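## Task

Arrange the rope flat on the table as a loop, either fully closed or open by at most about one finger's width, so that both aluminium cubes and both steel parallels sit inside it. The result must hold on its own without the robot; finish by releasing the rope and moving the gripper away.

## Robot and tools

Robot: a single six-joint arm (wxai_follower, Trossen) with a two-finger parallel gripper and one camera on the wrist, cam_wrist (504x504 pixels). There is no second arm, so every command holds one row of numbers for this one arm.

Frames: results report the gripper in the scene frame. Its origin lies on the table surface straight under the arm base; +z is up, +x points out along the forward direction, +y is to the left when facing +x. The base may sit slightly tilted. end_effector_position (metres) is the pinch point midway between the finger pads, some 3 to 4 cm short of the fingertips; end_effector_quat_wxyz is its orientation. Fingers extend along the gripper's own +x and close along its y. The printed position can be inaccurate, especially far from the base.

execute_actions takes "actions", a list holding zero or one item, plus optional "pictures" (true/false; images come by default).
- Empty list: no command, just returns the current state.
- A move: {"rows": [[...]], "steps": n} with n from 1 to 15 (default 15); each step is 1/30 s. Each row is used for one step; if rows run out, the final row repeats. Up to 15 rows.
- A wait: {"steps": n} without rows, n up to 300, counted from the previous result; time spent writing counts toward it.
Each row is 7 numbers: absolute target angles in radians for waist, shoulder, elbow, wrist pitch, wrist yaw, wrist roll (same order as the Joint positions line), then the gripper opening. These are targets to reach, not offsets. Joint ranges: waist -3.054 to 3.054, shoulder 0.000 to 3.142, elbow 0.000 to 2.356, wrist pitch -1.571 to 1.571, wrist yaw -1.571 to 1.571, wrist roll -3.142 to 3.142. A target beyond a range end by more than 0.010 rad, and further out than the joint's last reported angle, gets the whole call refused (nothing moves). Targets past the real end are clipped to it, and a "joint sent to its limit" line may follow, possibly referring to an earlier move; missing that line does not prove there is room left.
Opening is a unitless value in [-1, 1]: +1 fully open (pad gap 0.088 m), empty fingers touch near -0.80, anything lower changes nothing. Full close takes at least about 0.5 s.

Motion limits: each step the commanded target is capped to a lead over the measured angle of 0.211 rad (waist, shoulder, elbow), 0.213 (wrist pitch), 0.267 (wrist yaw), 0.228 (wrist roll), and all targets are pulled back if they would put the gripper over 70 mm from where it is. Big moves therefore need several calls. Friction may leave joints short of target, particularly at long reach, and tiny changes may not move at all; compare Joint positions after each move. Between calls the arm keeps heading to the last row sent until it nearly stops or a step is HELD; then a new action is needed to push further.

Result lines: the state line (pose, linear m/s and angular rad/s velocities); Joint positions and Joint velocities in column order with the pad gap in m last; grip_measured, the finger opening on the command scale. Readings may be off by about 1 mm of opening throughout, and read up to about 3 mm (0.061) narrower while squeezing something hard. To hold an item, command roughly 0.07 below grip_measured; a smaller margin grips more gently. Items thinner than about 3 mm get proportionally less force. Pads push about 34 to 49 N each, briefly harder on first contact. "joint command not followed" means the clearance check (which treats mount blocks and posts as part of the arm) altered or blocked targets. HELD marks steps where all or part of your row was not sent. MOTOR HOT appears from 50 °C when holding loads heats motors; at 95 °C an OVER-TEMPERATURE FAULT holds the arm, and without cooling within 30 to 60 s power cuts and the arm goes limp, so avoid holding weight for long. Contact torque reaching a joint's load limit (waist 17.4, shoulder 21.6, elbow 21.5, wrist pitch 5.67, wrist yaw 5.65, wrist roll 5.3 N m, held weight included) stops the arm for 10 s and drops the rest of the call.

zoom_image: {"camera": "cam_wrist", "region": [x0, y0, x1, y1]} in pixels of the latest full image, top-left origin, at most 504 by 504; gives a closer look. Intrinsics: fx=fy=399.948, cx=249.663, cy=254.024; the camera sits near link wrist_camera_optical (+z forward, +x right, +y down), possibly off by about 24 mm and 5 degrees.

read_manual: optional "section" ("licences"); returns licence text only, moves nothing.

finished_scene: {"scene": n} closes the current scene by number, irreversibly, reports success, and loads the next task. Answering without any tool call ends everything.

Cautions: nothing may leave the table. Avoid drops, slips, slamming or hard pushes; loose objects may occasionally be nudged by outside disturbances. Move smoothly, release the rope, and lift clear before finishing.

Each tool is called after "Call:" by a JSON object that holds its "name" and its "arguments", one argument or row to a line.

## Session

Call:
{"name": "execute_actions", "arguments": {
  "actions": []
}}

Scene clock: 0.00 s of 4397.00 s.
end_effector_position=(+0.3388, +0.1532, +0.1239) grip_measured=+0.842 end_effector_quat_wxyz=(+0.481, +0.221, +0.848, +0.000) end_effector_velocity=(-0.001, -0.001, -0.001) end_effector_angular_velocity=(+0.006, +0.012, +0.005)
Joint positions: [ 0.367  2.697  1.92  -1.355  0.117  0.942  0.08 ]
Joint velocities: [-0.007  0.002  0.002 -0.007 -0.007 -0.007  0.   ]
Heat: hottest waist 23 °C (+0.0 °C/min).

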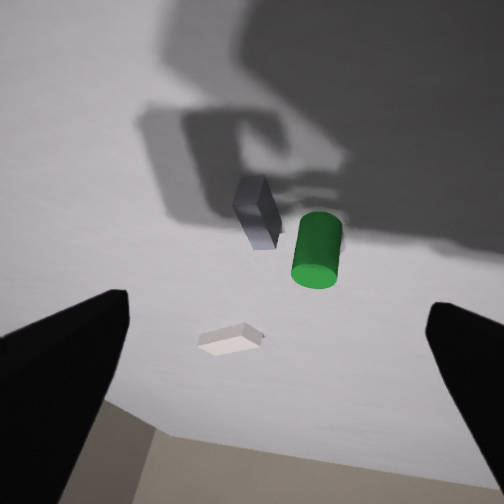

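Call:
{"name": "execute_actions", "arguments": {
  "actions": [
    {"rows":[[0.5,2.5,1.9,-1.3,0.3,0.8,1],[0.5,2.5,1.9,-1.3,0.3,0.8,1],[0.5,2.5,1.9,-1.3,0.3,0.8,1],[0.5,2.5,1.9,-1.3,0.3,0.8,1],[0.9,1.6,1.4,-1.2,0.4,0.3,1]]}
  ],
  "pictures": false
}}

Call:
{"name": "execute_actions", "arguments": {
  "actions": [
    {"steps":30}
  ]
}}

Call:
{"name": "execute_actions", "arguments": {
  "actions": [
    {"rows":[[0.55,1.3,1.5,-1.35,0.85,-0.1,1]]}
  ],
  "pictures": false
}}

Call:
{"name": "execute_actions", "arguments": {
  "actions": [
    {"steps":12}
  ]
}}

Scene clock: 5.47 s of 4397.00 s.
end_effector_position=(+0.2361, +0.1177, +0.3191) grip_measured=+1.000 end_effector_quat_wxyz=(+0.776, -0.076, +0.545, +0.310) end_effector_velocity=(-0.080, -0.300, +0.297) end_effector_angular_velocity=(+0.929, -0.871, -0.077)
Joint positions: [ 0.923  1.976  1.437 -1.208  0.383  0.331  0.088]
Joint velocities: [ 0.217 -1.692 -0.491  0.081  0.066 -0.359  0.   ]
Heat: hottest waist 25 °C (+22.0 °C/min).
Steps of this call (steps 1 to 90: nothing new was sent; then 1.97 s passed at rest; steps 91 to 105: all 15 steps of this action). Readings (joint positions):
91: [0.373 2.676 1.916 -1.344 0.149 0.918]
92: [0.390 2.654 1.905 -1.332 0.199 0.884]
94: [0.441 2.596 1.898 -1.317 0.251 0.840]
98: [0.618 2.368 1.732 -1.233 0.359 0.618]
105: the state above

Scene clock: 6.47 s of 4397.00 s.
end_effector_position=(+0.2360, +0.0288, +0.3844) grip_measured=+1.000 end_effector_quat_wxyz=(+0.840, +0.046, +0.440, +0.313) end_effector_velocity=(-0.002, -0.000, -0.003) end_effector_angular_velocity=(-0.002, +0.014, +0.003)
Joint positions: [ 0.9    1.601  1.409 -1.199  0.401  0.303  0.088]
Joint velocities: [-0.002 -0.002 -0.007 -0.007 -0.007  0.007  0.   ]
Heat: hottest waist 25 °C (+18.6 °C/min).
Steps of this call (steps 1 to 30: the robot went on to your last target). Readings (joint positions):
1: [0.926 1.918 1.425 -1.204 0.387 0.322]
2: [0.921 1.859 1.420 -1.201 0.391 0.316]
4: [0.907 1.737 1.419 -1.199 0.398 0.310]
8: [0.900 1.593 1.422 -1.199 0.403 0.305]
30: the state above
The arm was judged still, so your last target was given up. Only a new action makes it travel on or press farther. Fingers that are still opening or closing keep moving.

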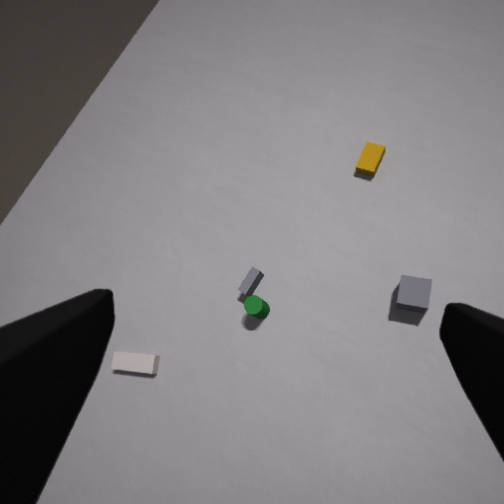

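Scene clock: 6.97 s of 4397.00 s.
end_effector_position=(+0.2654, -0.1937, +0.3574) grip_measured=+1.000 end_effector_quat_wxyz=(+0.907, -0.045, +0.413, +0.072) end_effector_velocity=(-0.006, -0.007, -0.008) end_effector_angular_velocity=(-0.137, +0.022, +0.095)
Joint positions: [ 0.555  1.294  1.504 -1.346  0.842 -0.088  0.088]
Joint velocities: [-0.007 -0.002 -0.002 -0.051  0.037 -0.125  0.   ]
Heat: hottest waist 25 °C (+17.2 °C/min).
Steps of this call (steps 1 to 15: all 15 steps of this action). Readings (joint positions):
1: [0.893 1.587 1.413 -1.208 0.418 0.276]
2: [0.873 1.573 1.415 -1.233 0.458 0.240]
4: [0.809 1.523 1.423 -1.269 0.542 0.171]
8: [0.669 1.396 1.465 -1.310 0.713 0.025]
15: the state above

Scene clock: 7.37 s of 4397.00 s.
end_effector_position=(+0.2665, -0.1929, +0.3564) grip_measured=+1.000 end_effector_quat_wxyz=(+0.905, -0.053, +0.416, +0.073) end_effector_velocity=(+0.000, +0.001, -0.000) end_effector_angular_velocity=(-0.005, -0.004, +0.015)
Joint positions: [ 0.555  1.301  1.504 -1.348  0.848 -0.096  0.088]
Joint velocities: [-0.002 -0.002 -0.002  0.007 -0.007 -0.022  0.   ]
Heat: hottest waist 25 °C (+16.3 °C/min).
Steps of this call (steps 1 to 12: the robot went on to your last target). Readings (joint positions):
1: [0.555 1.296 1.504 -1.347 0.842 -0.091]
2: [0.555 1.299 1.504 -1.347 0.843 -0.093]
4: [0.555 1.301 1.504 -1.347 0.845 -0.095]
8: [0.555 1.301 1.504 -1.347 0.848 -0.096]
12: the state above

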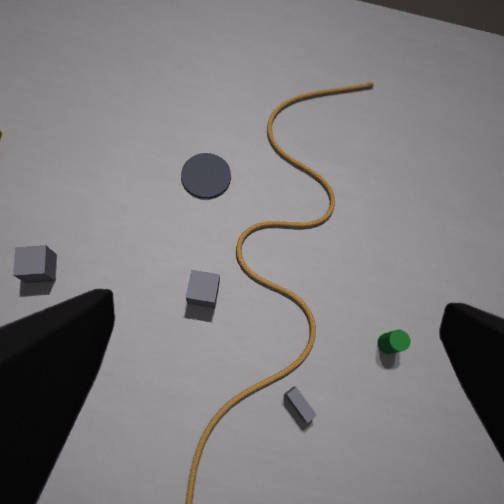

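Call:
{"name": "execute_actions", "arguments": {
  "actions": [
    {"rows":[[-0.3,1.538,1.265,-1.016,0.741,-1.16,0.5]]}
  ],
  "pictures": false
}}

Call:
{"name": "execute_actions", "arguments": {
  "actions": [
    {"steps":22}
  ]
}}

Scene clock: 23.17 s of 4397.00 s.
end_effector_position=(+0.2941, -0.2404, +0.1333) grip_measured=+0.504 end_effector_quat_wxyz=(+0.705, -0.233, +0.635, +0.212) end_effector_velocity=(-0.262, -0.356, -0.360) end_effector_angular_velocity=(-0.182, +1.220, +0.855)
Joint positions: [-0.185  1.541  1.273 -1.017  0.744 -0.954  0.064]
Joint velocities: [-1.726 -0.007 -0.002 -0.022 -0.022 -2.073 -0.001]
Heat: hottest waist 24 °C (+2.6 °C/min).
Steps of this call (steps 1 to 15: the robot went on to your last target; steps 16 to 90: nothing new was sent; then 12.30 s passed at rest; steps 91 to 105: all 15 steps of this action). Readings (joint positions):
91: [0.541 1.315 1.487 -1.322 0.837 -0.127]
92: [0.509 1.326 1.465 -1.280 0.824 -0.165]
94: [0.437 1.379 1.415 -1.204 0.800 -0.244]
98: [0.254 1.510 1.310 -1.069 0.751 -0.473]
105: the state above

Scene clock: 23.90 s of 4397.00 s.
end_effector_position=(+0.2751, -0.2633, +0.1102) grip_measured=+0.503 end_effector_quat_wxyz=(+0.664, -0.267, +0.649, +0.260) end_effector_velocity=(-0.004, +0.002, -0.000) end_effector_angular_velocity=(+0.012, +0.014, +0.021)
Joint positions: [-0.299  1.541  1.273 -1.017  0.743 -1.156  0.064]
Joint velocities: [-0.002 -0.002 -0.002 -0.022 -0.007 -0.007 -0.   ]
Heat: hottest waist 24 °C (+2.5 °C/min).
Steps of this call (steps 1 to 22: the robot went on to your last target). Readings (joint positions):
1: [-0.235 1.541 1.273 -1.017 0.745 -1.018]
2: [-0.270 1.541 1.273 -1.017 0.746 -1.065]
4: [-0.298 1.541 1.273 -1.017 0.746 -1.115]
8: [-0.299 1.541 1.273 -1.017 0.743 -1.148]
22: the state above

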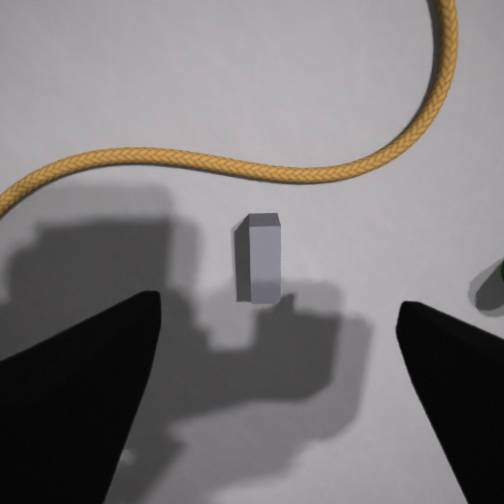

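Call:
{"name": "execute_actions", "arguments": {
  "actions": [
    {"rows":[[-0.34,1.555,1.23,-0.93,0.727,-1.21,0.2],[-0.34,1.555,1.23,-0.93,0.727,-1.21,0.2],[-0.34,1.555,1.23,-0.93,0.727,-1.21,0],[-0.38,1.572,1.19,-0.84,0.712,-1.26,0],[-0.38,1.572,1.19,-0.84,0.712,-1.26,0],[-0.38,1.572,1.19,-0.84,0.712,-1.26,0],[-0.425,1.588,1.15,-0.755,0.698,-1.315,0],[-0.425,1.588,1.15,-0.755,0.698,-1.315,0],[-0.425,1.588,1.15,-0.755,0.698,-1.315,0],[-0.467,1.605,1.11,-0.67,0.684,-1.367,0]]}
  ],
  "pictures": false
}}

Call:
{"name": "execute_actions", "arguments": {
  "actions": [
    {"rows":[[-0.467,1.605,1.11,-0.67,0.684,-1.367,0],[-0.467,1.605,1.11,-0.67,0.684,-1.367,0],[-0.467,1.605,1.11,-0.67,0.684,-1.367,0],[-0.467,1.605,1.11,-0.67,0.684,-1.367,-0.66]]}
  ]
}}

Scene clock: 35.33 s of 4397.00 s.
end_effector_position=(+0.2741, -0.2639, +0.0415) grip_measured=+0.005 end_effector_quat_wxyz=(+0.663, -0.267, +0.649, +0.261) end_effector_velocity=(+0.027, -0.009, -0.003) end_effector_angular_velocity=(-0.029, -0.132, -0.032)
Joint positions: [-0.458  1.596  1.123 -0.685  0.688 -1.356  0.039]
Joint velocities: [-0.007 -0.002 -0.017  0.183 -0.051 -0.081 -0.002]
Heat: hottest waist 24 °C (+1.7 °C/min).
Steps of this call (steps 1 to 15: the robot went on to your last target; steps 16 to 90: nothing new was sent; then 7.93 s passed at rest; steps 91 to 105: all 15 steps of this action). Readings (joint positions):
91: [-0.302 1.541 1.267 -0.999 0.739 -1.169]
92: [-0.310 1.541 1.259 -0.973 0.735 -1.182]
94: [-0.330 1.545 1.243 -0.931 0.729 -1.208]
98: [-0.386 1.564 1.190 -0.815 0.710 -1.274]
105: the state above

Scene clock: 35.83 s of 4397.00 s.
end_effector_position=(+0.2757, -0.2652, +0.0408) grip_measured=-0.598 end_effector_quat_wxyz=(+0.665, -0.268, +0.647, +0.258) end_effector_velocity=(-0.002, +0.001, -0.000) end_effector_angular_velocity=(+0.009, +0.002, +0.010)
Joint positions: [-0.461  1.596  1.122 -0.67   0.686 -1.364  0.01 ]
Joint velocities: [-0.002 -0.002 -0.002 -0.007 -0.007 -0.007 -0.   ]
Heat: hottest waist 24 °C (+1.7 °C/min).
Steps of this call (steps 1 to 15: all 15 steps of this action). Readings (joint positions):
1: [-0.459 1.596 1.123 -0.679 0.688 -1.359]
2: [-0.460 1.596 1.123 -0.675 0.688 -1.360]
4: [-0.460 1.596 1.123 -0.673 0.687 -1.362]
8: [-0.462 1.596 1.122 -0.670 0.686 -1.363]
15: the state above

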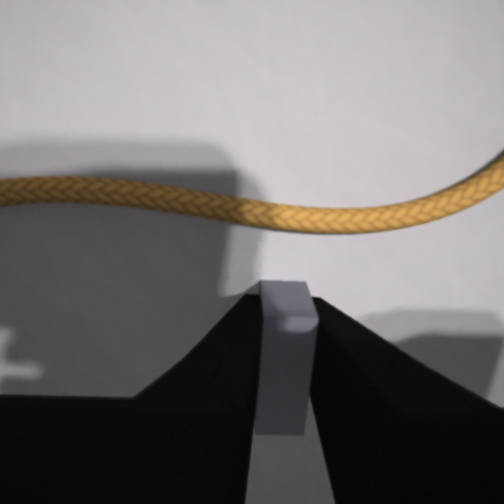

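Call:
{"name": "execute_actions", "arguments": {
  "actions": [
    {"rows":[[-0.425,1.58,1.16,-0.755,0.698,-1.35,-0.66],[-0.425,1.58,1.16,-0.755,0.698,-1.35,-0.66],[-0.38,1.565,1.2,-0.84,0.712,-1.35,-0.66],[-0.38,1.565,1.2,-0.84,0.712,-1.35,-0.66],[-0.31,1.57,1.2,-0.88,0.73,-1.35,-0.66],[-0.31,1.57,1.2,-0.88,0.73,-1.35,-0.66],[-0.24,1.62,1.16,-0.87,0.75,-1.35,-0.66],[-0.24,1.62,1.16,-0.87,0.75,-1.35,-0.66],[-0.17,1.67,1.12,-0.855,0.765,-1.35,-0.66],[-0.17,1.67,1.12,-0.855,0.765,-1.35,-0.66],[-0.1,1.715,1.09,-0.84,0.78,-1.35,-0.66]]}
  ],
  "pictures": false
}}

Call:
{"name": "execute_actions", "arguments": {
  "actions": [
    {"rows":[[-0.13,1.73,1.06,-0.77,0.776,-1.35,-0.66],[-0.13,1.73,1.06,-0.77,0.776,-1.35,-0.66],[-0.13,1.73,1.06,-0.77,0.776,-1.35,-0.66],[-0.165,1.748,1.03,-0.7,0.772,-1.35,-0.66],[-0.165,1.748,1.03,-0.7,0.772,-1.35,-0.66],[-0.165,1.748,1.03,-0.7,0.772,-1.35,-0.66],[-0.198,1.765,1.004,-0.635,0.767,-1.35,-0.66]]}
  ]
}}

Scene clock: 44.40 s of 4397.00 s.
end_effector_position=(+0.3028, -0.1604, +0.0850) grip_measured=-0.598 end_effector_quat_wxyz=(+0.593, -0.407, +0.567, +0.401) end_effector_velocity=(-0.039, +0.150, -0.049) end_effector_angular_velocity=(+0.030, +0.211, +0.531)
Joint positions: [-0.103  1.709  1.098 -0.845  0.765 -1.353  0.01 ]
Joint velocities: [ 0.222  0.266 -0.247 -0.007  0.007 -0.007 -0.   ]
Heat: hottest waist 24 °C (+1.4 °C/min).
Steps of this call (steps 1 to 15: the robot went on to your last target; steps 16 to 90: nothing new was sent; then 5.07 s passed at rest; steps 91 to 105: all 15 steps of this action). Readings (joint positions):
91: [-0.458 1.595 1.127 -0.686 0.687 -1.363]
92: [-0.452 1.595 1.134 -0.711 0.690 -1.361]
94: [-0.423 1.592 1.156 -0.782 0.700 -1.358]
98: [-0.305 1.585 1.178 -0.848 0.736 -1.354]
105: the state above

Scene clock: 44.90 s of 4397.00 s.
end_effector_position=(+0.2996, -0.1595, +0.0418) grip_measured=-0.598 end_effector_quat_wxyz=(+0.607, -0.374, +0.598, +0.366) end_effector_velocity=(+0.010, -0.000, +0.000) end_effector_angular_velocity=(-0.003, -0.046, -0.048)
Joint positions: [-0.196  1.759  1.011 -0.639  0.77  -1.353  0.01 ]
Joint velocities: [ 0.002 -0.002 -0.007  0.066 -0.007  0.007 -0.   ]
Heat: hottest waist 24 °C (+1.3 °C/min).
Steps of this call (steps 1 to 15: all 15 steps of this action). Readings (joint positions):
1: [-0.101 1.717 1.087 -0.832 0.766 -1.353]
2: [-0.106 1.719 1.079 -0.809 0.769 -1.353]
4: [-0.122 1.722 1.069 -0.771 0.773 -1.353]
8: [-0.170 1.741 1.035 -0.682 0.773 -1.353]
15: the state above

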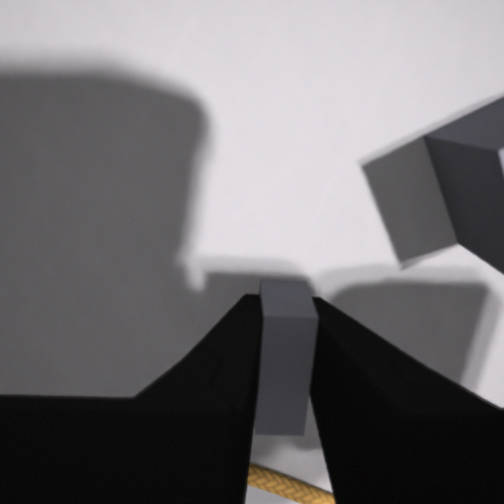

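Call:
{"name": "execute_actions", "arguments": {
  "actions": [
    {"rows":[[-0.198,1.765,1.004,-0.635,0.767,-1.35,-0.35],[-0.198,1.765,1.004,-0.635,0.767,-1.35,-0.35],[-0.198,1.765,1.004,-0.635,0.767,-1.35,-0.35],[-0.198,1.765,1.004,-0.635,0.767,-1.35,-0.35],[-0.198,1.765,1.004,-0.635,0.767,-1.35,-0.35],[-0.15,1.735,1.055,-0.74,0.772,-1.3,-0.35],[-0.15,1.735,1.055,-0.74,0.772,-1.3,-0.35],[-0.1,1.71,1.1,-0.84,0.78,-1.25,-0.35],[-0.1,1.71,1.1,-0.84,0.78,-1.25,-0.35],[-0.03,1.72,1.14,-0.95,0.78,-1.25,-0.35],[-0.03,1.72,1.14,-0.95,0.78,-1.25,-0.35],[0.05,1.82,1.19,-1.0,0.77,-1.25,1],[0.05,1.82,1.19,-1.0,0.77,-1.25,1],[0.13,1.94,1.25,-1.0,0.76,-1.25,1],[0.13,1.94,1.25,-1.0,0.76,-1.25,1]]}
  ],
  "pictures": false
}}

Call:
{"name": "execute_actions", "arguments": {
  "actions": [
    {"rows":[[0.21,2.06,1.3,-1.0,0.75,-1.25,1],[0.21,2.06,1.3,-1.0,0.75,-1.25,1],[0.28,2.18,1.35,-1.0,0.74,-1.25,1],[0.28,2.18,1.35,-1.0,0.74,-1.25,1],[0.346,2.295,1.407,-1.01,0.728,-1.25,1]]}
  ]
}}

Scene clock: 57.90 s of 4397.00 s.
end_effector_position=(+0.3261, -0.1206, +0.1138) grip_measured=+0.045 end_effector_quat_wxyz=(+0.574, -0.442, +0.541, +0.426) end_effector_velocity=(+0.296, +0.417, +0.153) end_effector_angular_velocity=(+0.182, -0.527, +0.959)
Joint positions: [ 0.054  1.828  1.21  -0.968  0.775 -1.257  0.041]
Joint velocities: [ 1.111  1.194  0.828  0.022 -0.212  0.081  0.175]
Heat: hottest waist 25 °C (+2.1 °C/min).
Steps of this call (steps 1 to 15: the robot went on to your last target; steps 16 to 90: nothing new was sent; then 9.50 s passed at rest; steps 91 to 105: all 15 steps of this action). Readings (joint positions):
91: [-0.196 1.759 1.011 -0.636 0.769 -1.353]
92: [-0.196 1.759 1.011 -0.636 0.769 -1.353]
94: [-0.196 1.759 1.011 -0.636 0.769 -1.353]
98: [-0.168 1.751 1.038 -0.729 0.771 -1.307]
105: the state above

Scene clock: 58.40 s of 4397.00 s.
end_effector_position=(+0.3489, +0.0363, +0.1124) grip_measured=+1.000 end_effector_quat_wxyz=(-0.458, +0.549, -0.449, -0.536) end_effector_velocity=(+0.039, -0.014, +0.011) end_effector_angular_velocity=(+0.042, -0.056, -0.125)
Joint positions: [ 0.351  2.29   1.398 -1.01   0.727 -1.253  0.088]
Joint velocities: [-0.046 -0.002  0.12   0.007  0.007  0.007  0.   ]
Heat: hottest waist 25 °C (+2.1 °C/min).
Steps of this call (steps 1 to 15: all 15 steps of this action). Readings (joint positions):
1: [0.092 1.878 1.237 -0.974 0.769 -1.255]
2: [0.131 1.930 1.261 -0.980 0.764 -1.255]
4: [0.205 2.041 1.304 -0.990 0.753 -1.254]
8: [0.332 2.240 1.383 -0.997 0.730 -1.253]
15: the state above

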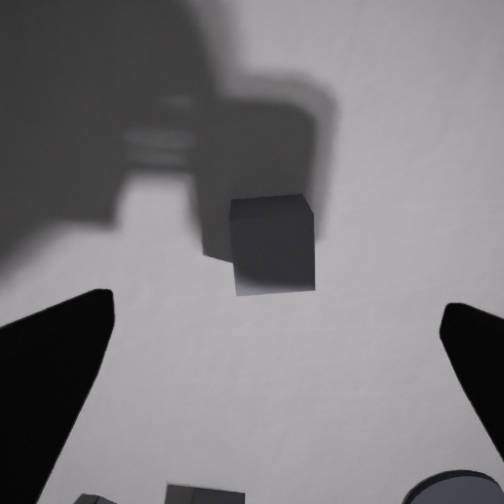

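Call:
{"name": "execute_actions", "arguments": {
  "actions": [
    {"rows":[[0.317,2.31,1.375,-0.94,0.736,-1.32,0.6],[0.317,2.31,1.375,-0.94,0.736,-1.32,0.6],[0.317,2.31,1.375,-0.94,0.736,-1.32,0.6],[0.288,2.326,1.342,-0.87,0.744,-1.37,0.4],[0.288,2.326,1.342,-0.87,0.744,-1.37,0.4],[0.288,2.326,1.342,-0.87,0.744,-1.37,0.4],[0.26,2.342,1.31,-0.8,0.752,-1.42,0.4],[0.26,2.342,1.31,-0.8,0.752,-1.42,0.4],[0.26,2.342,1.31,-0.8,0.752,-1.42,0.4],[0.229,2.358,1.277,-0.731,0.759,-1.47,0.4]]}
  ],
  "pictures": false
}}

Call:
{"name": "execute_actions", "arguments": {
  "actions": [
    {"rows":[[0.229,2.358,1.277,-0.731,0.759,-1.47,0.4],[0.229,2.358,1.277,-0.731,0.759,-1.47,0.4],[0.229,2.358,1.277,-0.731,0.759,-1.47,0.4],[0.229,2.358,1.277,-0.731,0.759,-1.47,-0.3]]}
  ]
}}

Scene clock: 67.97 s of 4397.00 s.
end_effector_position=(+0.3513, +0.0359, +0.0492) grip_measured=+0.406 end_effector_quat_wxyz=(-0.442, +0.559, -0.435, -0.551) end_effector_velocity=(-0.015, -0.001, -0.031) end_effector_angular_velocity=(-0.010, +0.039, +0.064)
Joint positions: [ 0.231  2.35   1.287 -0.744  0.755 -1.46   0.059]
Joint velocities: [-0.051  0.027 -0.076  0.095  0.007 -0.095 -0.002]
Heat: hottest waist 26 °C (+1.0 °C/min).
Steps of this call (steps 1 to 15: the robot went on to your last target; steps 16 to 90: nothing new was sent; then 6.07 s passed at rest; steps 91 to 105: all 15 steps of this action). Readings (joint positions):
91: [0.348 2.291 1.399 -0.998 0.728 -1.266]
92: [0.344 2.291 1.396 -0.977 0.729 -1.282]
94: [0.330 2.297 1.387 -0.939 0.733 -1.314]
98: [0.287 2.316 1.345 -0.848 0.744 -1.381]
105: the state above

Scene clock: 68.47 s of 4397.00 s.
end_effector_position=(+0.3526, +0.0363, +0.0487) grip_measured=-0.232 end_effector_quat_wxyz=(-0.443, +0.561, -0.433, -0.549) end_effector_velocity=(-0.003, -0.001, +0.000) end_effector_angular_velocity=(+0.002, +0.016, +0.017)
Joint positions: [ 0.23   2.35   1.285 -0.733  0.758 -1.467  0.028]
Joint velocities: [-0.002 -0.002  0.002 -0.022 -0.007 -0.007 -0.   ]
Heat: hottest waist 26 °C (+1.0 °C/min).
Steps of this call (steps 1 to 15: all 15 steps of this action). Readings (joint positions):
1: [0.230 2.350 1.286 -0.740 0.755 -1.462]
2: [0.230 2.350 1.285 -0.737 0.756 -1.463]
4: [0.230 2.350 1.285 -0.734 0.757 -1.465]
8: [0.230 2.350 1.285 -0.733 0.757 -1.466]
15: the state above

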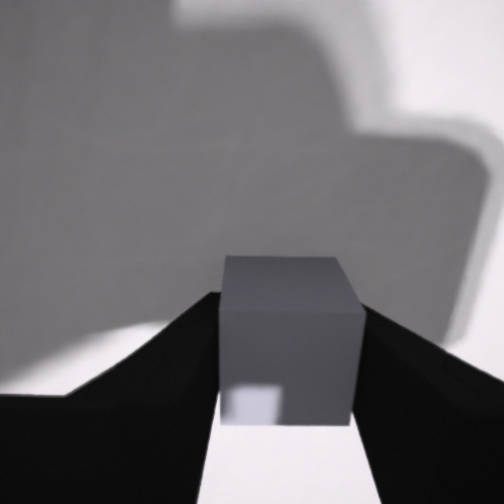

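Call:
{"name": "execute_actions", "arguments": {
  "actions": [
    {"rows":[[0.26,2.33,1.32,-0.8,0.752,-1.47,-0.3],[0.26,2.33,1.32,-0.8,0.752,-1.47,-0.3],[0.27,2.3,1.335,-0.85,0.75,-1.47,-0.3],[0.27,2.3,1.335,-0.85,0.75,-1.47,-0.3],[0.23,2.23,1.31,-0.85,0.76,-1.5,-0.3],[0.23,2.23,1.31,-0.85,0.76,-1.5,-0.3],[0.18,2.16,1.29,-0.845,0.77,-1.52,-0.3],[0.18,2.16,1.29,-0.845,0.77,-1.52,-0.3],[0.125,2.1,1.27,-0.84,0.776,-1.54,-0.3],[0.125,2.1,1.27,-0.84,0.776,-1.54,-0.3],[0.07,2.045,1.25,-0.84,0.782,-1.55,-0.3]]}
  ],
  "pictures": false
}}

Call:
{"name": "execute_actions", "arguments": {
  "actions": [
    {"rows":[[0.05,2.06,1.23,-0.8,0.783,-1.55,-0.3],[0.05,2.06,1.23,-0.8,0.783,-1.55,-0.3],[0.05,2.06,1.23,-0.8,0.783,-1.55,-0.3],[0.03,2.072,1.212,-0.755,0.784,-1.55,-0.3],[0.03,2.072,1.212,-0.755,0.784,-1.55,-0.3],[0.03,2.072,1.212,-0.755,0.784,-1.55,-0.3],[0.012,2.083,1.195,-0.713,0.785,-1.55,-0.3]]}
  ],
  "pictures": false
}}

Scene clock: 78.17 s of 4397.00 s.
end_effector_position=(+0.3592, -0.0780, +0.0790) grip_measured=-0.232 end_effector_quat_wxyz=(+0.492, -0.527, +0.474, +0.505) end_effector_velocity=(-0.027, -0.108, -0.034) end_effector_angular_velocity=(+0.003, +0.107, -0.217)
Joint positions: [ 0.066  2.048  1.273 -0.839  0.787 -1.543  0.028]
Joint velocities: [-0.276 -0.193 -0.061 -0.007  0.007 -0.066 -0.   ]
Heat: hottest waist 28 °C (+4.0 °C/min).
Steps of this call (steps 1 to 15: the robot went on to your last target; steps 16 to 90: nothing new was sent; then 6.20 s passed at rest; steps 91 to 105: all 15 steps of this action). Readings (joint positions):
91: [0.232 2.350 1.290 -0.744 0.758 -1.467]
92: [0.237 2.349 1.296 -0.765 0.758 -1.467]
94: [0.251 2.338 1.306 -0.810 0.753 -1.467]
98: [0.234 2.240 1.302 -0.838 0.754 -1.500]
105: the state above

Scene clock: 78.67 s of 4397.00 s.
end_effector_position=(+0.3523, -0.0741, +0.0487) grip_measured=-0.232 end_effector_quat_wxyz=(+0.502, -0.509, +0.491, +0.498) end_effector_velocity=(+0.003, +0.000, -0.000) end_effector_angular_velocity=(+0.008, -0.014, +0.005)
Joint positions: [ 0.013  2.075  1.203 -0.716  0.784 -1.547  0.028]
Joint velocities: [-0.002 -0.002 -0.002  0.022 -0.007 -0.022  0.   ]
Heat: hottest waist 28 °C (+4.0 °C/min).
Steps of this call (steps 1 to 15: all 15 steps of this action). Readings (joint positions):
1: [0.059 2.046 1.267 -0.832 0.787 -1.544]
2: [0.055 2.046 1.260 -0.819 0.787 -1.544]
4: [0.052 2.053 1.243 -0.802 0.784 -1.546]
8: [0.032 2.068 1.215 -0.744 0.784 -1.547]
15: the state above

Release and go to parallel 2.

Call:
{"name": "execute_actions", "arguments": {
  "actions": [
    {"rows":[[0.012,2.083,1.195,-0.713,0.785,-1.55,0.1],[0.012,2.083,1.195,-0.713,0.785,-1.55,0.1],[0.012,2.083,1.195,-0.713,0.785,-1.55,0.1],[0.012,2.083,1.195,-0.713,0.785,-1.55,0.1],[0.012,2.083,1.195,-0.713,0.785,-1.55,0.1],[0.05,2.05,1.24,-0.8,0.783,-1.5,0.1],[0.05,2.05,1.24,-0.8,0.783,-1.5,0.1],[0.09,2.03,1.275,-0.89,0.78,-1.45,0.1],[0.09,2.03,1.275,-0.89,0.78,-1.45,0.1],[0.14,2.02,1.31,-0.98,0.775,-1.4,0.1],[0.14,2.02,1.31,-0.98,0.775,-1.3,0.1],[0.23,2.1,1.35,-1.02,0.74,-1.1,0.5],[0.23,2.1,1.35,-1.02,0.74,-1.0,0.5],[0.32,2.2,1.39,-1.02,0.71,-0.9,0.5],[0.32,2.2,1.39,-1.02,0.71,-0.8,0.5]]}
  ],
  "pictures": false
}}

Call:
{"name": "execute_actions", "arguments": {
  "actions": [
    {"rows":[[0.42,2.32,1.43,-1.02,0.67,0,0.5],[0.42,2.32,1.43,-1.02,0.67,0,0.5],[0.42,2.32,1.43,-1.02,0.67,0,0.5],[0.53,2.45,1.48,-1.02,0.63,0,0.5],[0.53,2.45,1.48,-1.02,0.63,0,0.5],[0.53,2.45,1.48,-1.02,0.63,0,0.5],[0.63,2.57,1.53,-1.02,0.6,0.5,0.5],[0.63,2.57,1.53,-1.02,0.6,0.5,0.5],[0.63,2.57,1.53,-1.02,0.6,0.5,0.5],[0.73,2.70,1.585,-1.04,0.555,0.95,0.5]]}
  ],
  "pictures": false
}}

Call:
{"name": "execute_actions", "arguments": {
  "actions": [
    {"steps":25}
  ]
}}

Scene clock: 90.33 s of 4397.00 s.
end_effector_position=(+0.3611, -0.0329, +0.1225) grip_measured=+0.396 end_effector_quat_wxyz=(+0.554, -0.475, +0.507, +0.460) end_effector_velocity=(+0.136, +0.496, +0.237) end_effector_angular_velocity=(+0.471, -0.574, -1.096)
Joint positions: [ 0.229  2.101  1.362 -0.991  0.745 -1.153  0.058]
Joint velocities: [ 1.219  0.847  0.691 -0.007 -0.403  2.103  0.066]
Heat: hottest waist 28 °C (+4.0 °C/min).
Steps of this call (steps 1 to 15: the robot went on to your last target; steps 16 to 90: nothing new was sent; then 8.17 s passed at rest; steps 91 to 105: all 15 steps of this action). Readings (joint positions):
91: [0.013 2.075 1.203 -0.714 0.784 -1.547]
92: [0.013 2.075 1.203 -0.714 0.784 -1.547]
94: [0.013 2.075 1.203 -0.714 0.784 -1.547]
98: [0.032 2.068 1.224 -0.791 0.784 -1.507]
105: the state above

Scene clock: 90.83 s of 4397.00 s.
end_effector_position=(+0.2782, +0.2081, +0.1208) grip_measured=+0.497 end_effector_quat_wxyz=(+0.608, -0.385, +0.586, +0.372) end_effector_velocity=(-0.131, +0.062, -0.063) end_effector_angular_velocity=(-0.231, +0.160, -1.570)
Joint positions: [ 0.742  2.683  1.565 -1.038  0.557 -0.205  0.063]
Joint velocities: [ 0.256  0.344 -0.002 -0.168 -0.095  2.015 -0.   ]
Heat: hottest waist 28 °C (+4.0 °C/min).
Steps of this call (steps 1 to 15: all 15 steps of this action). Readings (joint positions):
1: [0.270 2.137 1.383 -0.993 0.729 -1.098]
2: [0.311 2.178 1.401 -1.000 0.714 -1.042]
4: [0.388 2.263 1.424 -1.009 0.685 -0.919]
8: [0.536 2.446 1.480 -1.018 0.633 -0.672]
15: the state above

Scene clock: 91.67 s of 4397.00 s.
end_effector_position=(+0.2809, +0.2089, +0.1177) grip_measured=+0.497 end_effector_quat_wxyz=(+0.717, +0.009, +0.697, -0.008) end_effector_velocity=(+0.000, +0.001, -0.000) end_effector_angular_velocity=(+0.010, +0.004, -0.027)
Joint positions: [ 0.732  2.695  1.579 -1.04   0.555  0.944  0.063]
Joint velocities: [-0.002 -0.002 -0.002  0.007 -0.007  0.022 -0.   ]
Heat: hottest waist 28 °C (+4.0 °C/min).
Steps of this call (steps 1 to 25: the robot went on to your last target). Readings (joint positions):
1: [0.747 2.691 1.565 -1.040 0.555 -0.136]
2: [0.747 2.695 1.565 -1.040 0.555 -0.067]
4: [0.740 2.695 1.569 -1.040 0.555 0.070]
8: [0.732 2.695 1.579 -1.040 0.555 0.344]
25: the state above

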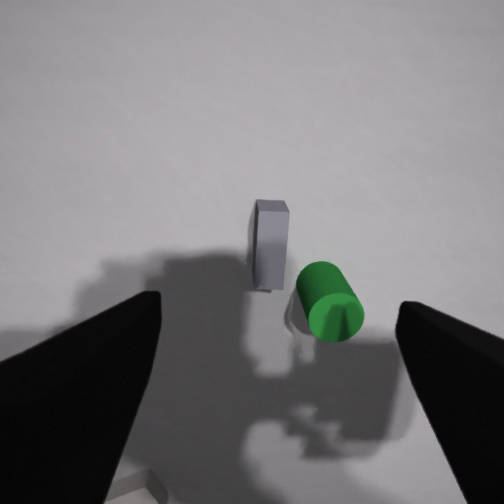

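Call:
{"name": "execute_actions", "arguments": {
  "actions": [
    {"rows":[[0.695,2.725,1.585,-1.0,0.575,0.92,0],[0.695,2.725,1.585,-1.0,0.575,0.92,-0.3],[0.695,2.725,1.585,-1.0,0.575,0.92,-0.3],[0.695,2.725,1.585,-1.0,0.575,0.92,-0.3],[0.668,2.75,1.56,-0.94,0.59,0.895,-0.3],[0.668,2.75,1.56,-0.94,0.59,0.895,-0.3],[0.668,2.75,1.56,-0.94,0.59,0.895,-0.3],[0.65,2.765,1.545,-0.9,0.6,0.875,-0.3]]}
  ]
}}

Scene clock: 98.47 s of 4397.00 s.
end_effector_position=(+0.2958, +0.2105, +0.0773) grip_measured=-0.294 end_effector_quat_wxyz=(+0.717, +0.019, +0.697, -0.013) end_effector_velocity=(+0.008, +0.003, -0.000) end_effector_angular_velocity=(+0.020, -0.023, +0.009)
Joint positions: [ 0.651  2.755  1.554 -0.905  0.596  0.88   0.025]
Joint velocities: [-0.007 -0.002  0.002  0.037  0.007 -0.037 -0.002]
Heat: hottest waist 28 °C (+4.1 °C/min).
Steps of this call (steps 1 to 30: the robot went on to your last target; steps 31 to 90: nothing new was sent; then 3.30 s passed at rest; steps 91 to 105: all 15 steps of this action). Readings (joint positions):
91: [0.731 2.697 1.579 -1.035 0.557 0.944]
92: [0.726 2.699 1.579 -1.022 0.562 0.938]
94: [0.711 2.705 1.580 -1.009 0.568 0.930]
98: [0.677 2.731 1.574 -0.947 0.586 0.900]
105: the state above

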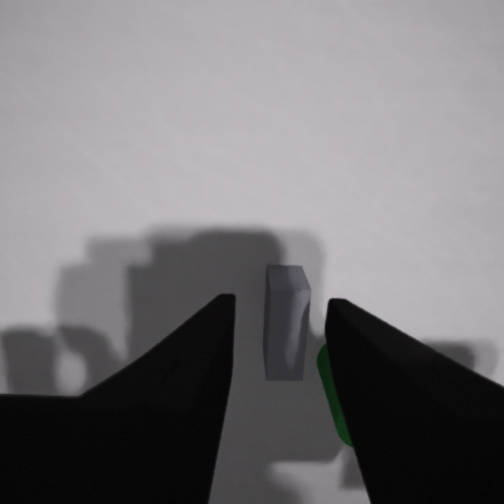

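Call:
{"name": "execute_actions", "arguments": {
  "actions": [
    {"rows":[[0.635,2.772,1.515,-0.86,0.608,0.86,-0.35],[0.635,2.772,1.515,-0.86,0.608,0.86,-0.35],[0.635,2.772,1.515,-0.86,0.608,0.86,-0.35],[0.635,2.772,1.515,-0.86,0.608,0.86,-0.35],[0.616,2.786,1.485,-0.815,0.616,0.84,-0.35]]}
  ]
}}

Scene clock: 109.07 s of 4397.00 s.
end_effector_position=(+0.2907, +0.2077, +0.0523) grip_measured=-0.347 end_effector_quat_wxyz=(+0.715, +0.012, +0.699, -0.014) end_effector_velocity=(+0.002, -0.002, -0.001) end_effector_angular_velocity=(-0.000, -0.004, -0.017)
Joint positions: [ 0.618  2.776  1.494 -0.816  0.614  0.844  0.022]
Joint velocities: [-0.007 -0.002 -0.002  0.007  0.007  0.007 -0.   ]
Heat: hottest waist 29 °C (+4.1 °C/min).
Steps of this call (steps 1 to 15: the robot went on to your last target; steps 16 to 90: nothing new was sent; then 7.10 s passed at rest; steps 91 to 105: all 15 steps of this action). Readings (joint positions):
91: [0.650 2.755 1.549 -0.892 0.600 0.875]
92: [0.649 2.755 1.543 -0.880 0.602 0.871]
94: [0.644 2.756 1.535 -0.871 0.604 0.867]
98: [0.626 2.768 1.505 -0.829 0.612 0.849]
105: the state above

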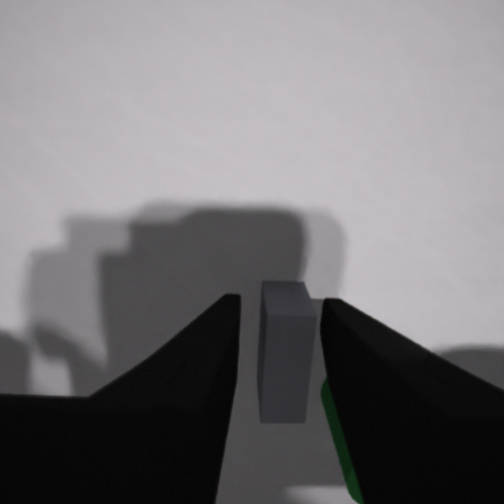

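Call:
{"name": "execute_actions", "arguments": {
  "actions": [
    {"rows":[[0.616,2.786,1.485,-0.815,0.616,0.84,-0.67],[0.616,2.786,1.485,-0.815,0.616,0.84,-0.67],[0.616,2.786,1.485,-0.815,0.616,0.84,-0.67],[0.616,2.786,1.485,-0.815,0.616,0.84,-0.67],[0.616,2.786,1.485,-0.815,0.616,0.84,-0.67],[0.616,2.786,1.485,-0.815,0.616,0.84,-0.67],[0.616,2.786,1.485,-0.815,0.616,0.84,-0.67],[0.64,2.755,1.535,-0.88,0.6,0.86,-0.67],[0.64,2.755,1.535,-0.88,0.6,0.86,-0.67],[0.668,2.73,1.57,-0.94,0.59,0.89,-0.67],[0.668,2.73,1.57,-0.94,0.59,0.89,-0.67],[0.7,2.7,1.6,-1.01,0.575,0.92,-0.67],[0.7,2.7,1.6,-1.01,0.575,0.92,-0.67],[0.71,2.67,1.61,-1.05,0.57,0.92,-0.67]]}
  ]
}}

Call:
{"name": "execute_actions", "arguments": {
  "actions": [
    {"rows":[[0.68,2.58,1.55,-1.04,0.59,0.9,-0.67],[0.68,2.58,1.55,-1.04,0.59,0.9,-0.67],[0.61,2.47,1.48,-1.02,0.62,0.9,-0.67],[0.61,2.47,1.48,-1.02,0.62,0.9,-0.67],[0.54,2.37,1.41,-1.0,0.65,0.9,-0.67],[0.54,2.37,1.41,-1.0,0.65,0.9,-0.67],[0.47,2.27,1.33,-0.98,0.68,0.9,-0.67],[0.47,2.27,1.33,-0.98,0.68,0.9,-0.67],[0.4,2.17,1.25,-0.96,0.71,0.9,-0.67],[0.4,2.17,1.25,-0.96,0.71,0.9,-0.67],[0.33,2.07,1.17,-0.94,0.74,0.9,-0.67],[0.33,2.07,1.17,-0.94,0.74,0.9,-0.67],[0.25,1.97,1.1,-0.92,0.76,0.9,-0.67],[0.25,1.97,1.1,-0.92,0.76,0.9,-0.67],[0.17,1.88,1.05,-0.9,0.77,0.9,-0.67]]}
  ],
  "pictures": false
}}

Call:
{"name": "execute_actions", "arguments": {
  "actions": [
    {"rows":[[0.17,1.88,1.05,-0.9,0.77,0.9,-0.67],[0.09,1.8,1.01,-0.87,0.78,0.9,-0.67]],"steps":10}
  ],
  "pictures": false
}}

Call:
{"name": "execute_actions", "arguments": {
  "actions": [
    {"rows":[[0.055,1.82,0.98,-0.79,0.782,0.9,-0.67],[0.055,1.82,0.98,-0.79,0.782,0.9,-0.67],[0.055,1.82,0.98,-0.79,0.782,0.9,-0.67],[0.02,1.842,0.95,-0.71,0.784,0.9,-0.67],[0.02,1.842,0.95,-0.71,0.784,0.9,-0.67],[0.02,1.842,0.95,-0.71,0.784,0.9,-0.67],[-0.019,1.862,0.92,-0.627,0.785,0.9,-0.67]]}
  ]
}}

Scene clock: 123.60 s of 4397.00 s.
end_effector_position=(+0.2898, +0.2058, +0.1022) grip_measured=-0.606 end_effector_quat_wxyz=(+0.715, +0.006, +0.699, -0.010) end_effector_velocity=(+0.042, -0.008, +0.304) end_effector_angular_velocity=(+0.218, -0.318, +0.001)
Joint positions: [ 0.691  2.717  1.578 -1.004  0.578  0.906  0.009]
Joint velocities: [ 0.374 -0.515  0.3   -0.579 -0.095  0.139 -0.   ]
Heat: hottest waist 29 °C (+3.0 °C/min).
Steps of this call (steps 1 to 15: the robot went on to your last target; steps 16 to 90: nothing new was sent; then 11.03 s passed at rest; steps 91 to 105: all 15 steps of this action). Readings (joint positions):
91: [0.618 2.776 1.494 -0.816 0.614 0.843]
92: [0.618 2.776 1.494 -0.816 0.614 0.843]
94: [0.618 2.776 1.494 -0.816 0.614 0.843]
98: [0.620 2.776 1.499 -0.828 0.613 0.844]
105: the state above

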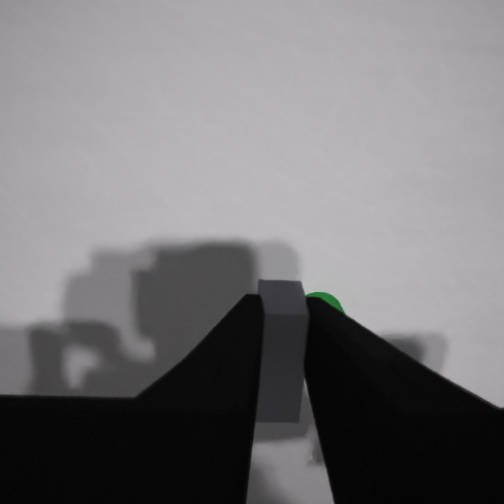

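Scene clock: 124.10 s of 4397.00 s.
end_effector_position=(+0.3142, -0.0199, +0.1137) grip_measured=-0.606 end_effector_quat_wxyz=(+0.698, +0.193, +0.666, -0.176) end_effector_velocity=(-0.119, -0.488, -0.134) end_effector_angular_velocity=(+0.140, +0.078, -1.573)
Joint positions: [ 0.279  2.018  1.147 -0.93   0.746  0.903  0.009]
Joint velocities: [-1.219 -1.58  -1.121  0.593  0.198 -0.007 -0.   ]
Heat: hottest waist 29 °C (+3.0 °C/min).
Steps of this call (steps 1 to 15: all 15 steps of this action). Readings (joint positions):
1: [0.701 2.687 1.579 -1.011 0.578 0.907]
2: [0.704 2.658 1.575 -1.021 0.578 0.907]
4: [0.684 2.571 1.536 -1.019 0.593 0.905]
8: [0.554 2.370 1.420 -0.993 0.651 0.904]
15: the state above

Scene clock: 124.43 s of 4397.00 s.
end_effector_position=(+0.2930, -0.0916, +0.0940) grip_measured=-0.606 end_effector_quat_wxyz=(+0.665, +0.267, +0.647, -0.260) end_effector_velocity=(-0.030, +0.017, -0.015) end_effector_angular_velocity=(+0.024, +0.074, +0.080)
Joint positions: [ 0.089  1.806  1.023 -0.873  0.781  0.903  0.009]
Joint velocities: [ 0.002 -0.002 -0.095 -0.007 -0.037 -0.007  0.   ]
Heat: hottest waist 29 °C (+3.0 °C/min).
Steps of this call (steps 1 to 10: all 10 steps of this action). Readings (joint positions):
1: [0.239 1.973 1.116 -0.920 0.753 0.903]
2: [0.200 1.925 1.088 -0.908 0.761 0.903]
4: [0.126 1.852 1.049 -0.891 0.775 0.903]
8: [0.087 1.806 1.029 -0.874 0.782 0.903]
10: the state above

Scene clock: 124.93 s of 4397.00 s.
end_effector_position=(+0.2922, -0.0894, +0.0483) grip_measured=-0.606 end_effector_quat_wxyz=(+0.642, +0.313, +0.630, -0.306) end_effector_velocity=(+0.010, -0.003, -0.001) end_effector_angular_velocity=(-0.007, -0.041, -0.045)
Joint positions: [-0.017  1.856  0.928 -0.631  0.783  0.902  0.009]
Joint velocities: [-0.007 -0.002 -0.002  0.066  0.007 -0.007 -0.   ]
Heat: hottest waist 29 °C (+3.0 °C/min).
Steps of this call (steps 1 to 15: all 15 steps of this action). Readings (joint positions):
1: [0.087 1.806 1.015 -0.857 0.781 0.902]
2: [0.081 1.806 1.006 -0.832 0.781 0.902]
4: [0.064 1.812 0.992 -0.792 0.781 0.902]
8: [0.014 1.838 0.951 -0.684 0.782 0.902]
15: the state above

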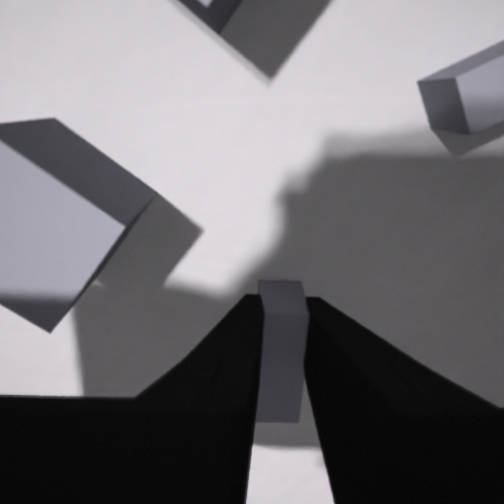

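Call:
{"name": "execute_actions", "arguments": {
  "actions": [
    {"rows":[[-0.019,1.862,0.92,-0.627,0.785,0.9,-0.35],[-0.019,1.862,0.92,-0.627,0.785,0.9,-0.35],[-0.019,1.862,0.92,-0.627,0.785,0.9,-0.35],[-0.019,1.862,0.92,-0.627,0.785,0.9,-0.35],[-0.019,1.862,0.92,-0.627,0.785,0.9,-0.35],[0.03,1.83,0.97,-0.74,0.784,0.95,-0.35],[0.03,1.83,0.97,-0.74,0.784,0.95,-0.35],[0.09,1.79,1.02,-0.87,0.78,0.95,-0.35],[0.09,1.79,1.02,-0.87,0.78,0.9,-0.35],[0.5,1.5,1.45,-1.5,0.8,0.25,1]]}
  ],
  "pictures": false
}}

Call:
{"name": "execute_actions", "arguments": {
  "actions": [
    {"steps":20}
  ]
}}

Call:
{"name": "execute_actions", "arguments": {
  "actions": [
    {"rows":[[0.4,1.62,1.5,-1.28,0.74,0.1,0.5],[0.4,1.62,1.5,-1.28,0.74,0.1,0.5],[0.4,1.62,1.5,-1.28,0.74,0.1,0.5],[0.3,1.74,1.54,-1.05,0.69,-0.05,0.5],[0.3,1.74,1.54,-1.05,0.69,-0.05,0.5],[0.3,1.74,1.54,-1.05,0.69,-0.05,0.5],[0.19,1.86,1.59,-0.83,0.63,-0.2,0.5],[0.19,1.86,1.59,-0.83,0.63,-0.2,0.5],[0.19,1.86,1.59,-0.83,0.63,-0.2,0.5],[0.08,1.98,1.63,-0.6,0.58,-0.36,0.5],[0.08,1.98,1.63,-0.6,0.58,-0.36,0.5],[0.08,1.98,1.63,-0.6,0.58,-0.36,0.5],[0.08,1.98,1.63,-0.6,0.58,-0.36,0.5],[-0.03,2.1,1.68,-0.37,0.52,-0.51,0.5]]}
  ],
  "pictures": false
}}

Call:
{"name": "execute_actions", "arguments": {
  "actions": [
    {"rows":[[-0.03,2.1,1.68,-0.37,0.52,-0.51,0.5],[-0.03,2.1,1.68,-0.3,0.52,-0.51,0.5],[-0.03,2.1,1.68,-0.25,0.52,-0.51,0.5],[-0.134,2.23,1.725,-0.151,0.471,-0.666,0.5]]}
  ],
  "pictures": false
}}

Call:
{"name": "execute_actions", "arguments": {
  "actions": [
    {"steps":10}
  ]
}}

Scene clock: 141.10 s of 4397.00 s.
end_effector_position=(+0.3158, -0.1071, +0.1761) grip_measured=+0.280 end_effector_quat_wxyz=(+0.752, +0.229, +0.595, -0.168) end_effector_velocity=(+0.081, -0.125, +0.631) end_effector_angular_velocity=(-0.036, -1.476, +1.201)
Joint positions: [ 0.236  1.662  1.149 -0.989  0.79   0.709  0.053]
Joint velocities: [ 1.087 -0.965  1.082 -1.048  0.022 -1.15   0.175]
Heat: hottest waist 29 °C (+1.0 °C/min).
Steps of this call (steps 1 to 15: the robot went on to your last target; steps 16 to 90: nothing new was sent; then 12.67 s passed at rest; steps 91 to 105: all 15 steps of this action). Readings (joint positions):
91: [-0.017 1.856 0.927 -0.628 0.783 0.902]
92: [-0.017 1.856 0.927 -0.628 0.783 0.902]
94: [-0.017 1.856 0.927 -0.628 0.783 0.902]
98: [0.012 1.844 0.954 -0.731 0.783 0.931]
105: the state above

Scene clock: 141.77 s of 4397.00 s.
end_effector_position=(+0.2713, -0.1473, +0.2999) grip_measured=+1.000 end_effector_quat_wxyz=(+0.830, -0.022, +0.555, +0.050) end_effector_velocity=(-0.001, -0.003, -0.000) end_effector_angular_velocity=(-0.010, +0.000, +0.004)
Joint positions: [ 0.5    1.499  1.446 -1.497  0.8    0.254  0.088]
Joint velocities: [-0.002 -0.002  0.002 -0.007  0.007 -0.007  0.   ]
Heat: hottest waist 28 °C (+0.0 °C/min).
Steps of this call (steps 1 to 20: the robot went on to your last target). Readings (joint positions):
1: [0.273 1.632 1.186 -1.027 0.792 0.669]
2: [0.312 1.605 1.226 -1.067 0.794 0.626]
4: [0.394 1.563 1.316 -1.164 0.794 0.520]
8: [0.497 1.500 1.437 -1.404 0.798 0.314]
20: the state above

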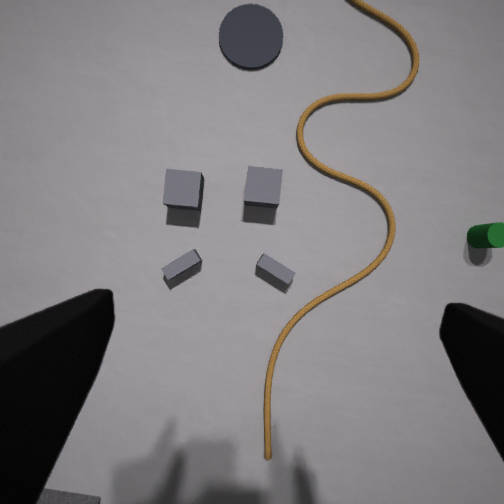

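Scene clock: 142.27 s of 4397.00 s.
end_effector_position=(+0.4879, -0.1286, +0.1849) grip_measured=+0.504 end_effector_quat_wxyz=(+0.866, +0.013, +0.493, +0.085) end_effector_velocity=(+0.444, -0.164, -0.331) end_effector_angular_velocity=(-0.125, -0.746, -0.260)
Joint positions: [ 0.067  2.     1.631 -0.644  0.564 -0.392  0.064]
Joint velocities: [-0.945  0.989  0.486  1.956 -0.52  -1.414 -0.001]
Heat: hottest waist 28 °C (+0.0 °C/min).
Steps of this call (steps 1 to 15: all 15 steps of this action). Readings (joint positions):
1: [0.490 1.515 1.451 -1.468 0.785 0.216]
2: [0.465 1.533 1.466 -1.397 0.768 0.177]
4: [0.417 1.599 1.500 -1.300 0.746 0.104]
8: [0.291 1.756 1.547 -1.061 0.674 -0.081]
15: the state above

Scene clock: 142.77 s of 4397.00 s.
end_effector_position=(+0.5709, -0.1821, +0.0997) grip_measured=+0.503 end_effector_quat_wxyz=(+0.908, -0.002, +0.418, +0.006) end_effector_velocity=(+0.032, +0.013, +0.061) end_effector_angular_velocity=(-0.015, -0.165, +0.004)
Joint positions: [-0.138  2.223  1.716 -0.155  0.474 -0.661  0.064]
Joint velocities: [ 0.09  -0.002  0.056  0.066 -0.022 -0.022 -0.   ]
Heat: hottest waist 29 °C (+1.0 °C/min).
Steps of this call (steps 1 to 15: all 15 steps of this action). Readings (joint positions):
1: [0.036 2.030 1.646 -0.574 0.550 -0.429]
2: [0.009 2.055 1.656 -0.508 0.541 -0.455]
4: [-0.033 2.103 1.665 -0.393 0.522 -0.515]
8: [-0.117 2.196 1.715 -0.203 0.484 -0.632]
15: the state above

Scene clock: 143.10 s of 4397.00 s.
end_effector_position=(+0.5732, -0.1802, +0.1044) grip_measured=+0.503 end_effector_quat_wxyz=(+0.911, -0.003, +0.413, +0.007) end_effector_velocity=(-0.004, -0.002, -0.004) end_effector_angular_velocity=(-0.017, +0.024, +0.001)
Joint positions: [-0.13   2.223  1.72  -0.152  0.473 -0.662  0.064]
Joint velocities: [-0.002 -0.002 -0.007 -0.007  0.022 -0.007 -0.   ]
Heat: hottest waist 29 °C (+1.0 °C/min).
Steps of this call (steps 1 to 10: the robot went on to your last target). Readings (joint positions):
1: [-0.135 2.223 1.718 -0.153 0.474 -0.661]
2: [-0.133 2.223 1.719 -0.152 0.473 -0.662]
4: [-0.130 2.223 1.720 -0.152 0.473 -0.662]
8: [-0.130 2.223 1.720 -0.152 0.473 -0.662]
10: the state above

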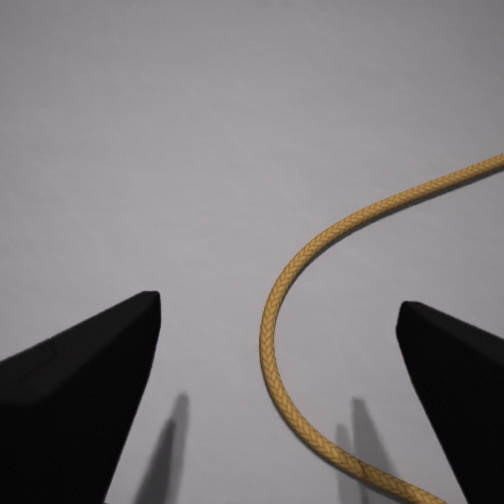

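Call:
{"name": "execute_actions", "arguments": {
  "actions": [
    {"rows":[[-0.155,2.25,1.712,-0.115,0.454,-0.68,0],[-0.155,2.25,1.712,-0.115,0.454,-0.68,-0.2],[-0.155,2.25,1.712,-0.115,0.454,-0.68,-0.2],[-0.177,2.273,1.70,-0.08,0.437,-0.695,-0.2],[-0.177,2.273,1.70,-0.08,0.437,-0.695,-0.2],[-0.177,2.273,1.70,-0.08,0.437,-0.695,-0.2],[-0.2,2.295,1.69,-0.04,0.42,-0.71,-0.2],[-0.2,2.295,1.69,-0.04,0.42,-0.71,-0.2],[-0.2,2.295,1.69,-0.04,0.42,-0.71,-0.2],[-0.2,2.295,1.69,-0.04,0.42,-0.71,-0.2],[-0.22,2.318,1.68,-0.004,0.402,-0.723,-0.2]]}
  ],
  "pictures": false
}}

Call:
{"name": "execute_actions", "arguments": {
  "actions": [
    {"steps":12}
  ]
}}

Scene clock: 153.60 s of 4397.00 s.
end_effector_position=(+0.5761, -0.1836, +0.0472) grip_measured=-0.195 end_effector_quat_wxyz=(+0.911, -0.003, +0.413, +0.004) end_effector_velocity=(-0.015, +0.016, -0.076) end_effector_angular_velocity=(+0.019, +0.076, +0.042)
Joint positions: [-0.216  2.304  1.691 -0.014  0.409 -0.717  0.029]
Joint velocities: [-0.085  0.09  -0.061  0.081 -0.051 -0.037 -0.002]
Heat: hottest waist 31 °C (+3.0 °C/min).
Steps of this call (steps 1 to 15: the robot went on to your last target; steps 16 to 90: nothing new was sent; then 7.00 s passed at rest; steps 91 to 105: all 15 steps of this action). Readings (joint positions):
91: [-0.131 2.224 1.720 -0.145 0.469 -0.666]
92: [-0.133 2.227 1.720 -0.132 0.463 -0.670]
94: [-0.141 2.234 1.718 -0.116 0.455 -0.677]
98: [-0.172 2.260 1.712 -0.065 0.433 -0.696]
105: the state above

Scene clock: 154.00 s of 4397.00 s.
end_effector_position=(+0.5768, -0.1830, +0.0457) grip_measured=-0.197 end_effector_quat_wxyz=(+0.912, -0.003, +0.411, +0.004) end_effector_velocity=(+0.001, -0.003, +0.003) end_effector_angular_velocity=(-0.003, -0.012, -0.001)
Joint positions: [-0.218  2.308  1.688 -0.004  0.404 -0.72   0.029]
Joint velocities: [-0.002 -0.007 -0.002  0.007 -0.007 -0.007 -0.   ]
Heat: hottest waist 31 °C (+3.0 °C/min).
Steps of this call (steps 1 to 12: the robot went on to your last target). Readings (joint positions):
1: [-0.218 2.306 1.689 -0.012 0.407 -0.718]
2: [-0.219 2.308 1.688 -0.010 0.407 -0.719]
4: [-0.218 2.308 1.688 -0.006 0.404 -0.719]
8: [-0.218 2.308 1.688 -0.004 0.404 -0.720]
12: the state above

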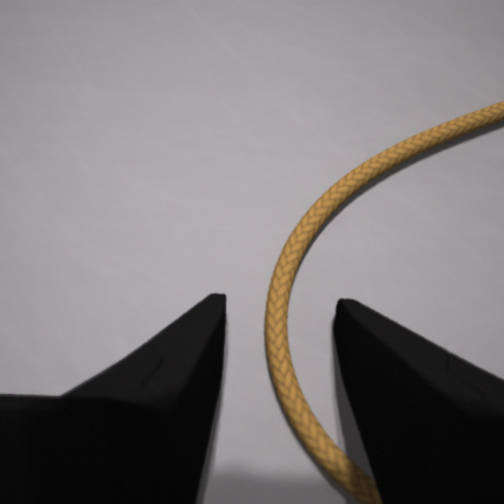

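Call:
{"name": "execute_actions", "arguments": {
  "actions": [
    {"rows":[[-0.228,2.326,1.676,0,0.397,-0.727,-0.2],[-0.228,2.326,1.676,0,0.397,-0.727,-0.2],[-0.228,2.326,1.676,0,0.397,-0.727,-0.2],[-0.228,2.326,1.676,0,0.397,-0.727,-0.2],[-0.228,2.326,1.676,0,0.397,-0.727,-0.2],[-0.228,2.326,1.676,0,0.397,-0.727,-0.2],[-0.228,2.326,1.676,0,0.397,-0.727,-0.8]]}
  ]
}}

Scene clock: 159.00 s of 4397.00 s.
end_effector_position=(+0.5768, -0.1826, +0.0433) grip_measured=-0.741 end_effector_quat_wxyz=(+0.912, -0.003, +0.411, +0.005) end_effector_velocity=(-0.002, -0.001, -0.003) end_effector_angular_velocity=(+0.001, +0.005, +0.009)
Joint positions: [-0.222  2.311  1.687 -0.     0.399 -0.724  0.003]
Joint velocities: [-0.007 -0.002 -0.002 -0.007 -0.007 -0.007 -0.   ]
Heat: hottest waist 32 °C (+4.0 °C/min).
Steps of this call (steps 1 to 30: the robot went on to your last target; steps 31 to 90: nothing new was sent; then 1.50 s passed at rest; steps 91 to 105: all 15 steps of this action). Readings (joint positions):
91: [-0.219 2.308 1.688 -0.004 0.403 -0.721]
92: [-0.219 2.309 1.688 -0.003 0.401 -0.722]
94: [-0.220 2.309 1.688 -0.002 0.400 -0.723]
98: [-0.221 2.311 1.687 -0.000 0.399 -0.724]
105: the state above

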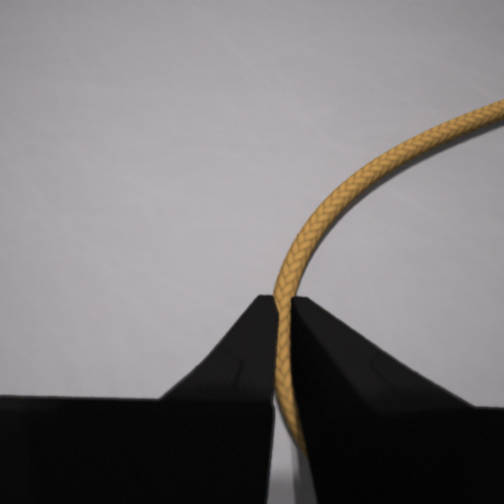

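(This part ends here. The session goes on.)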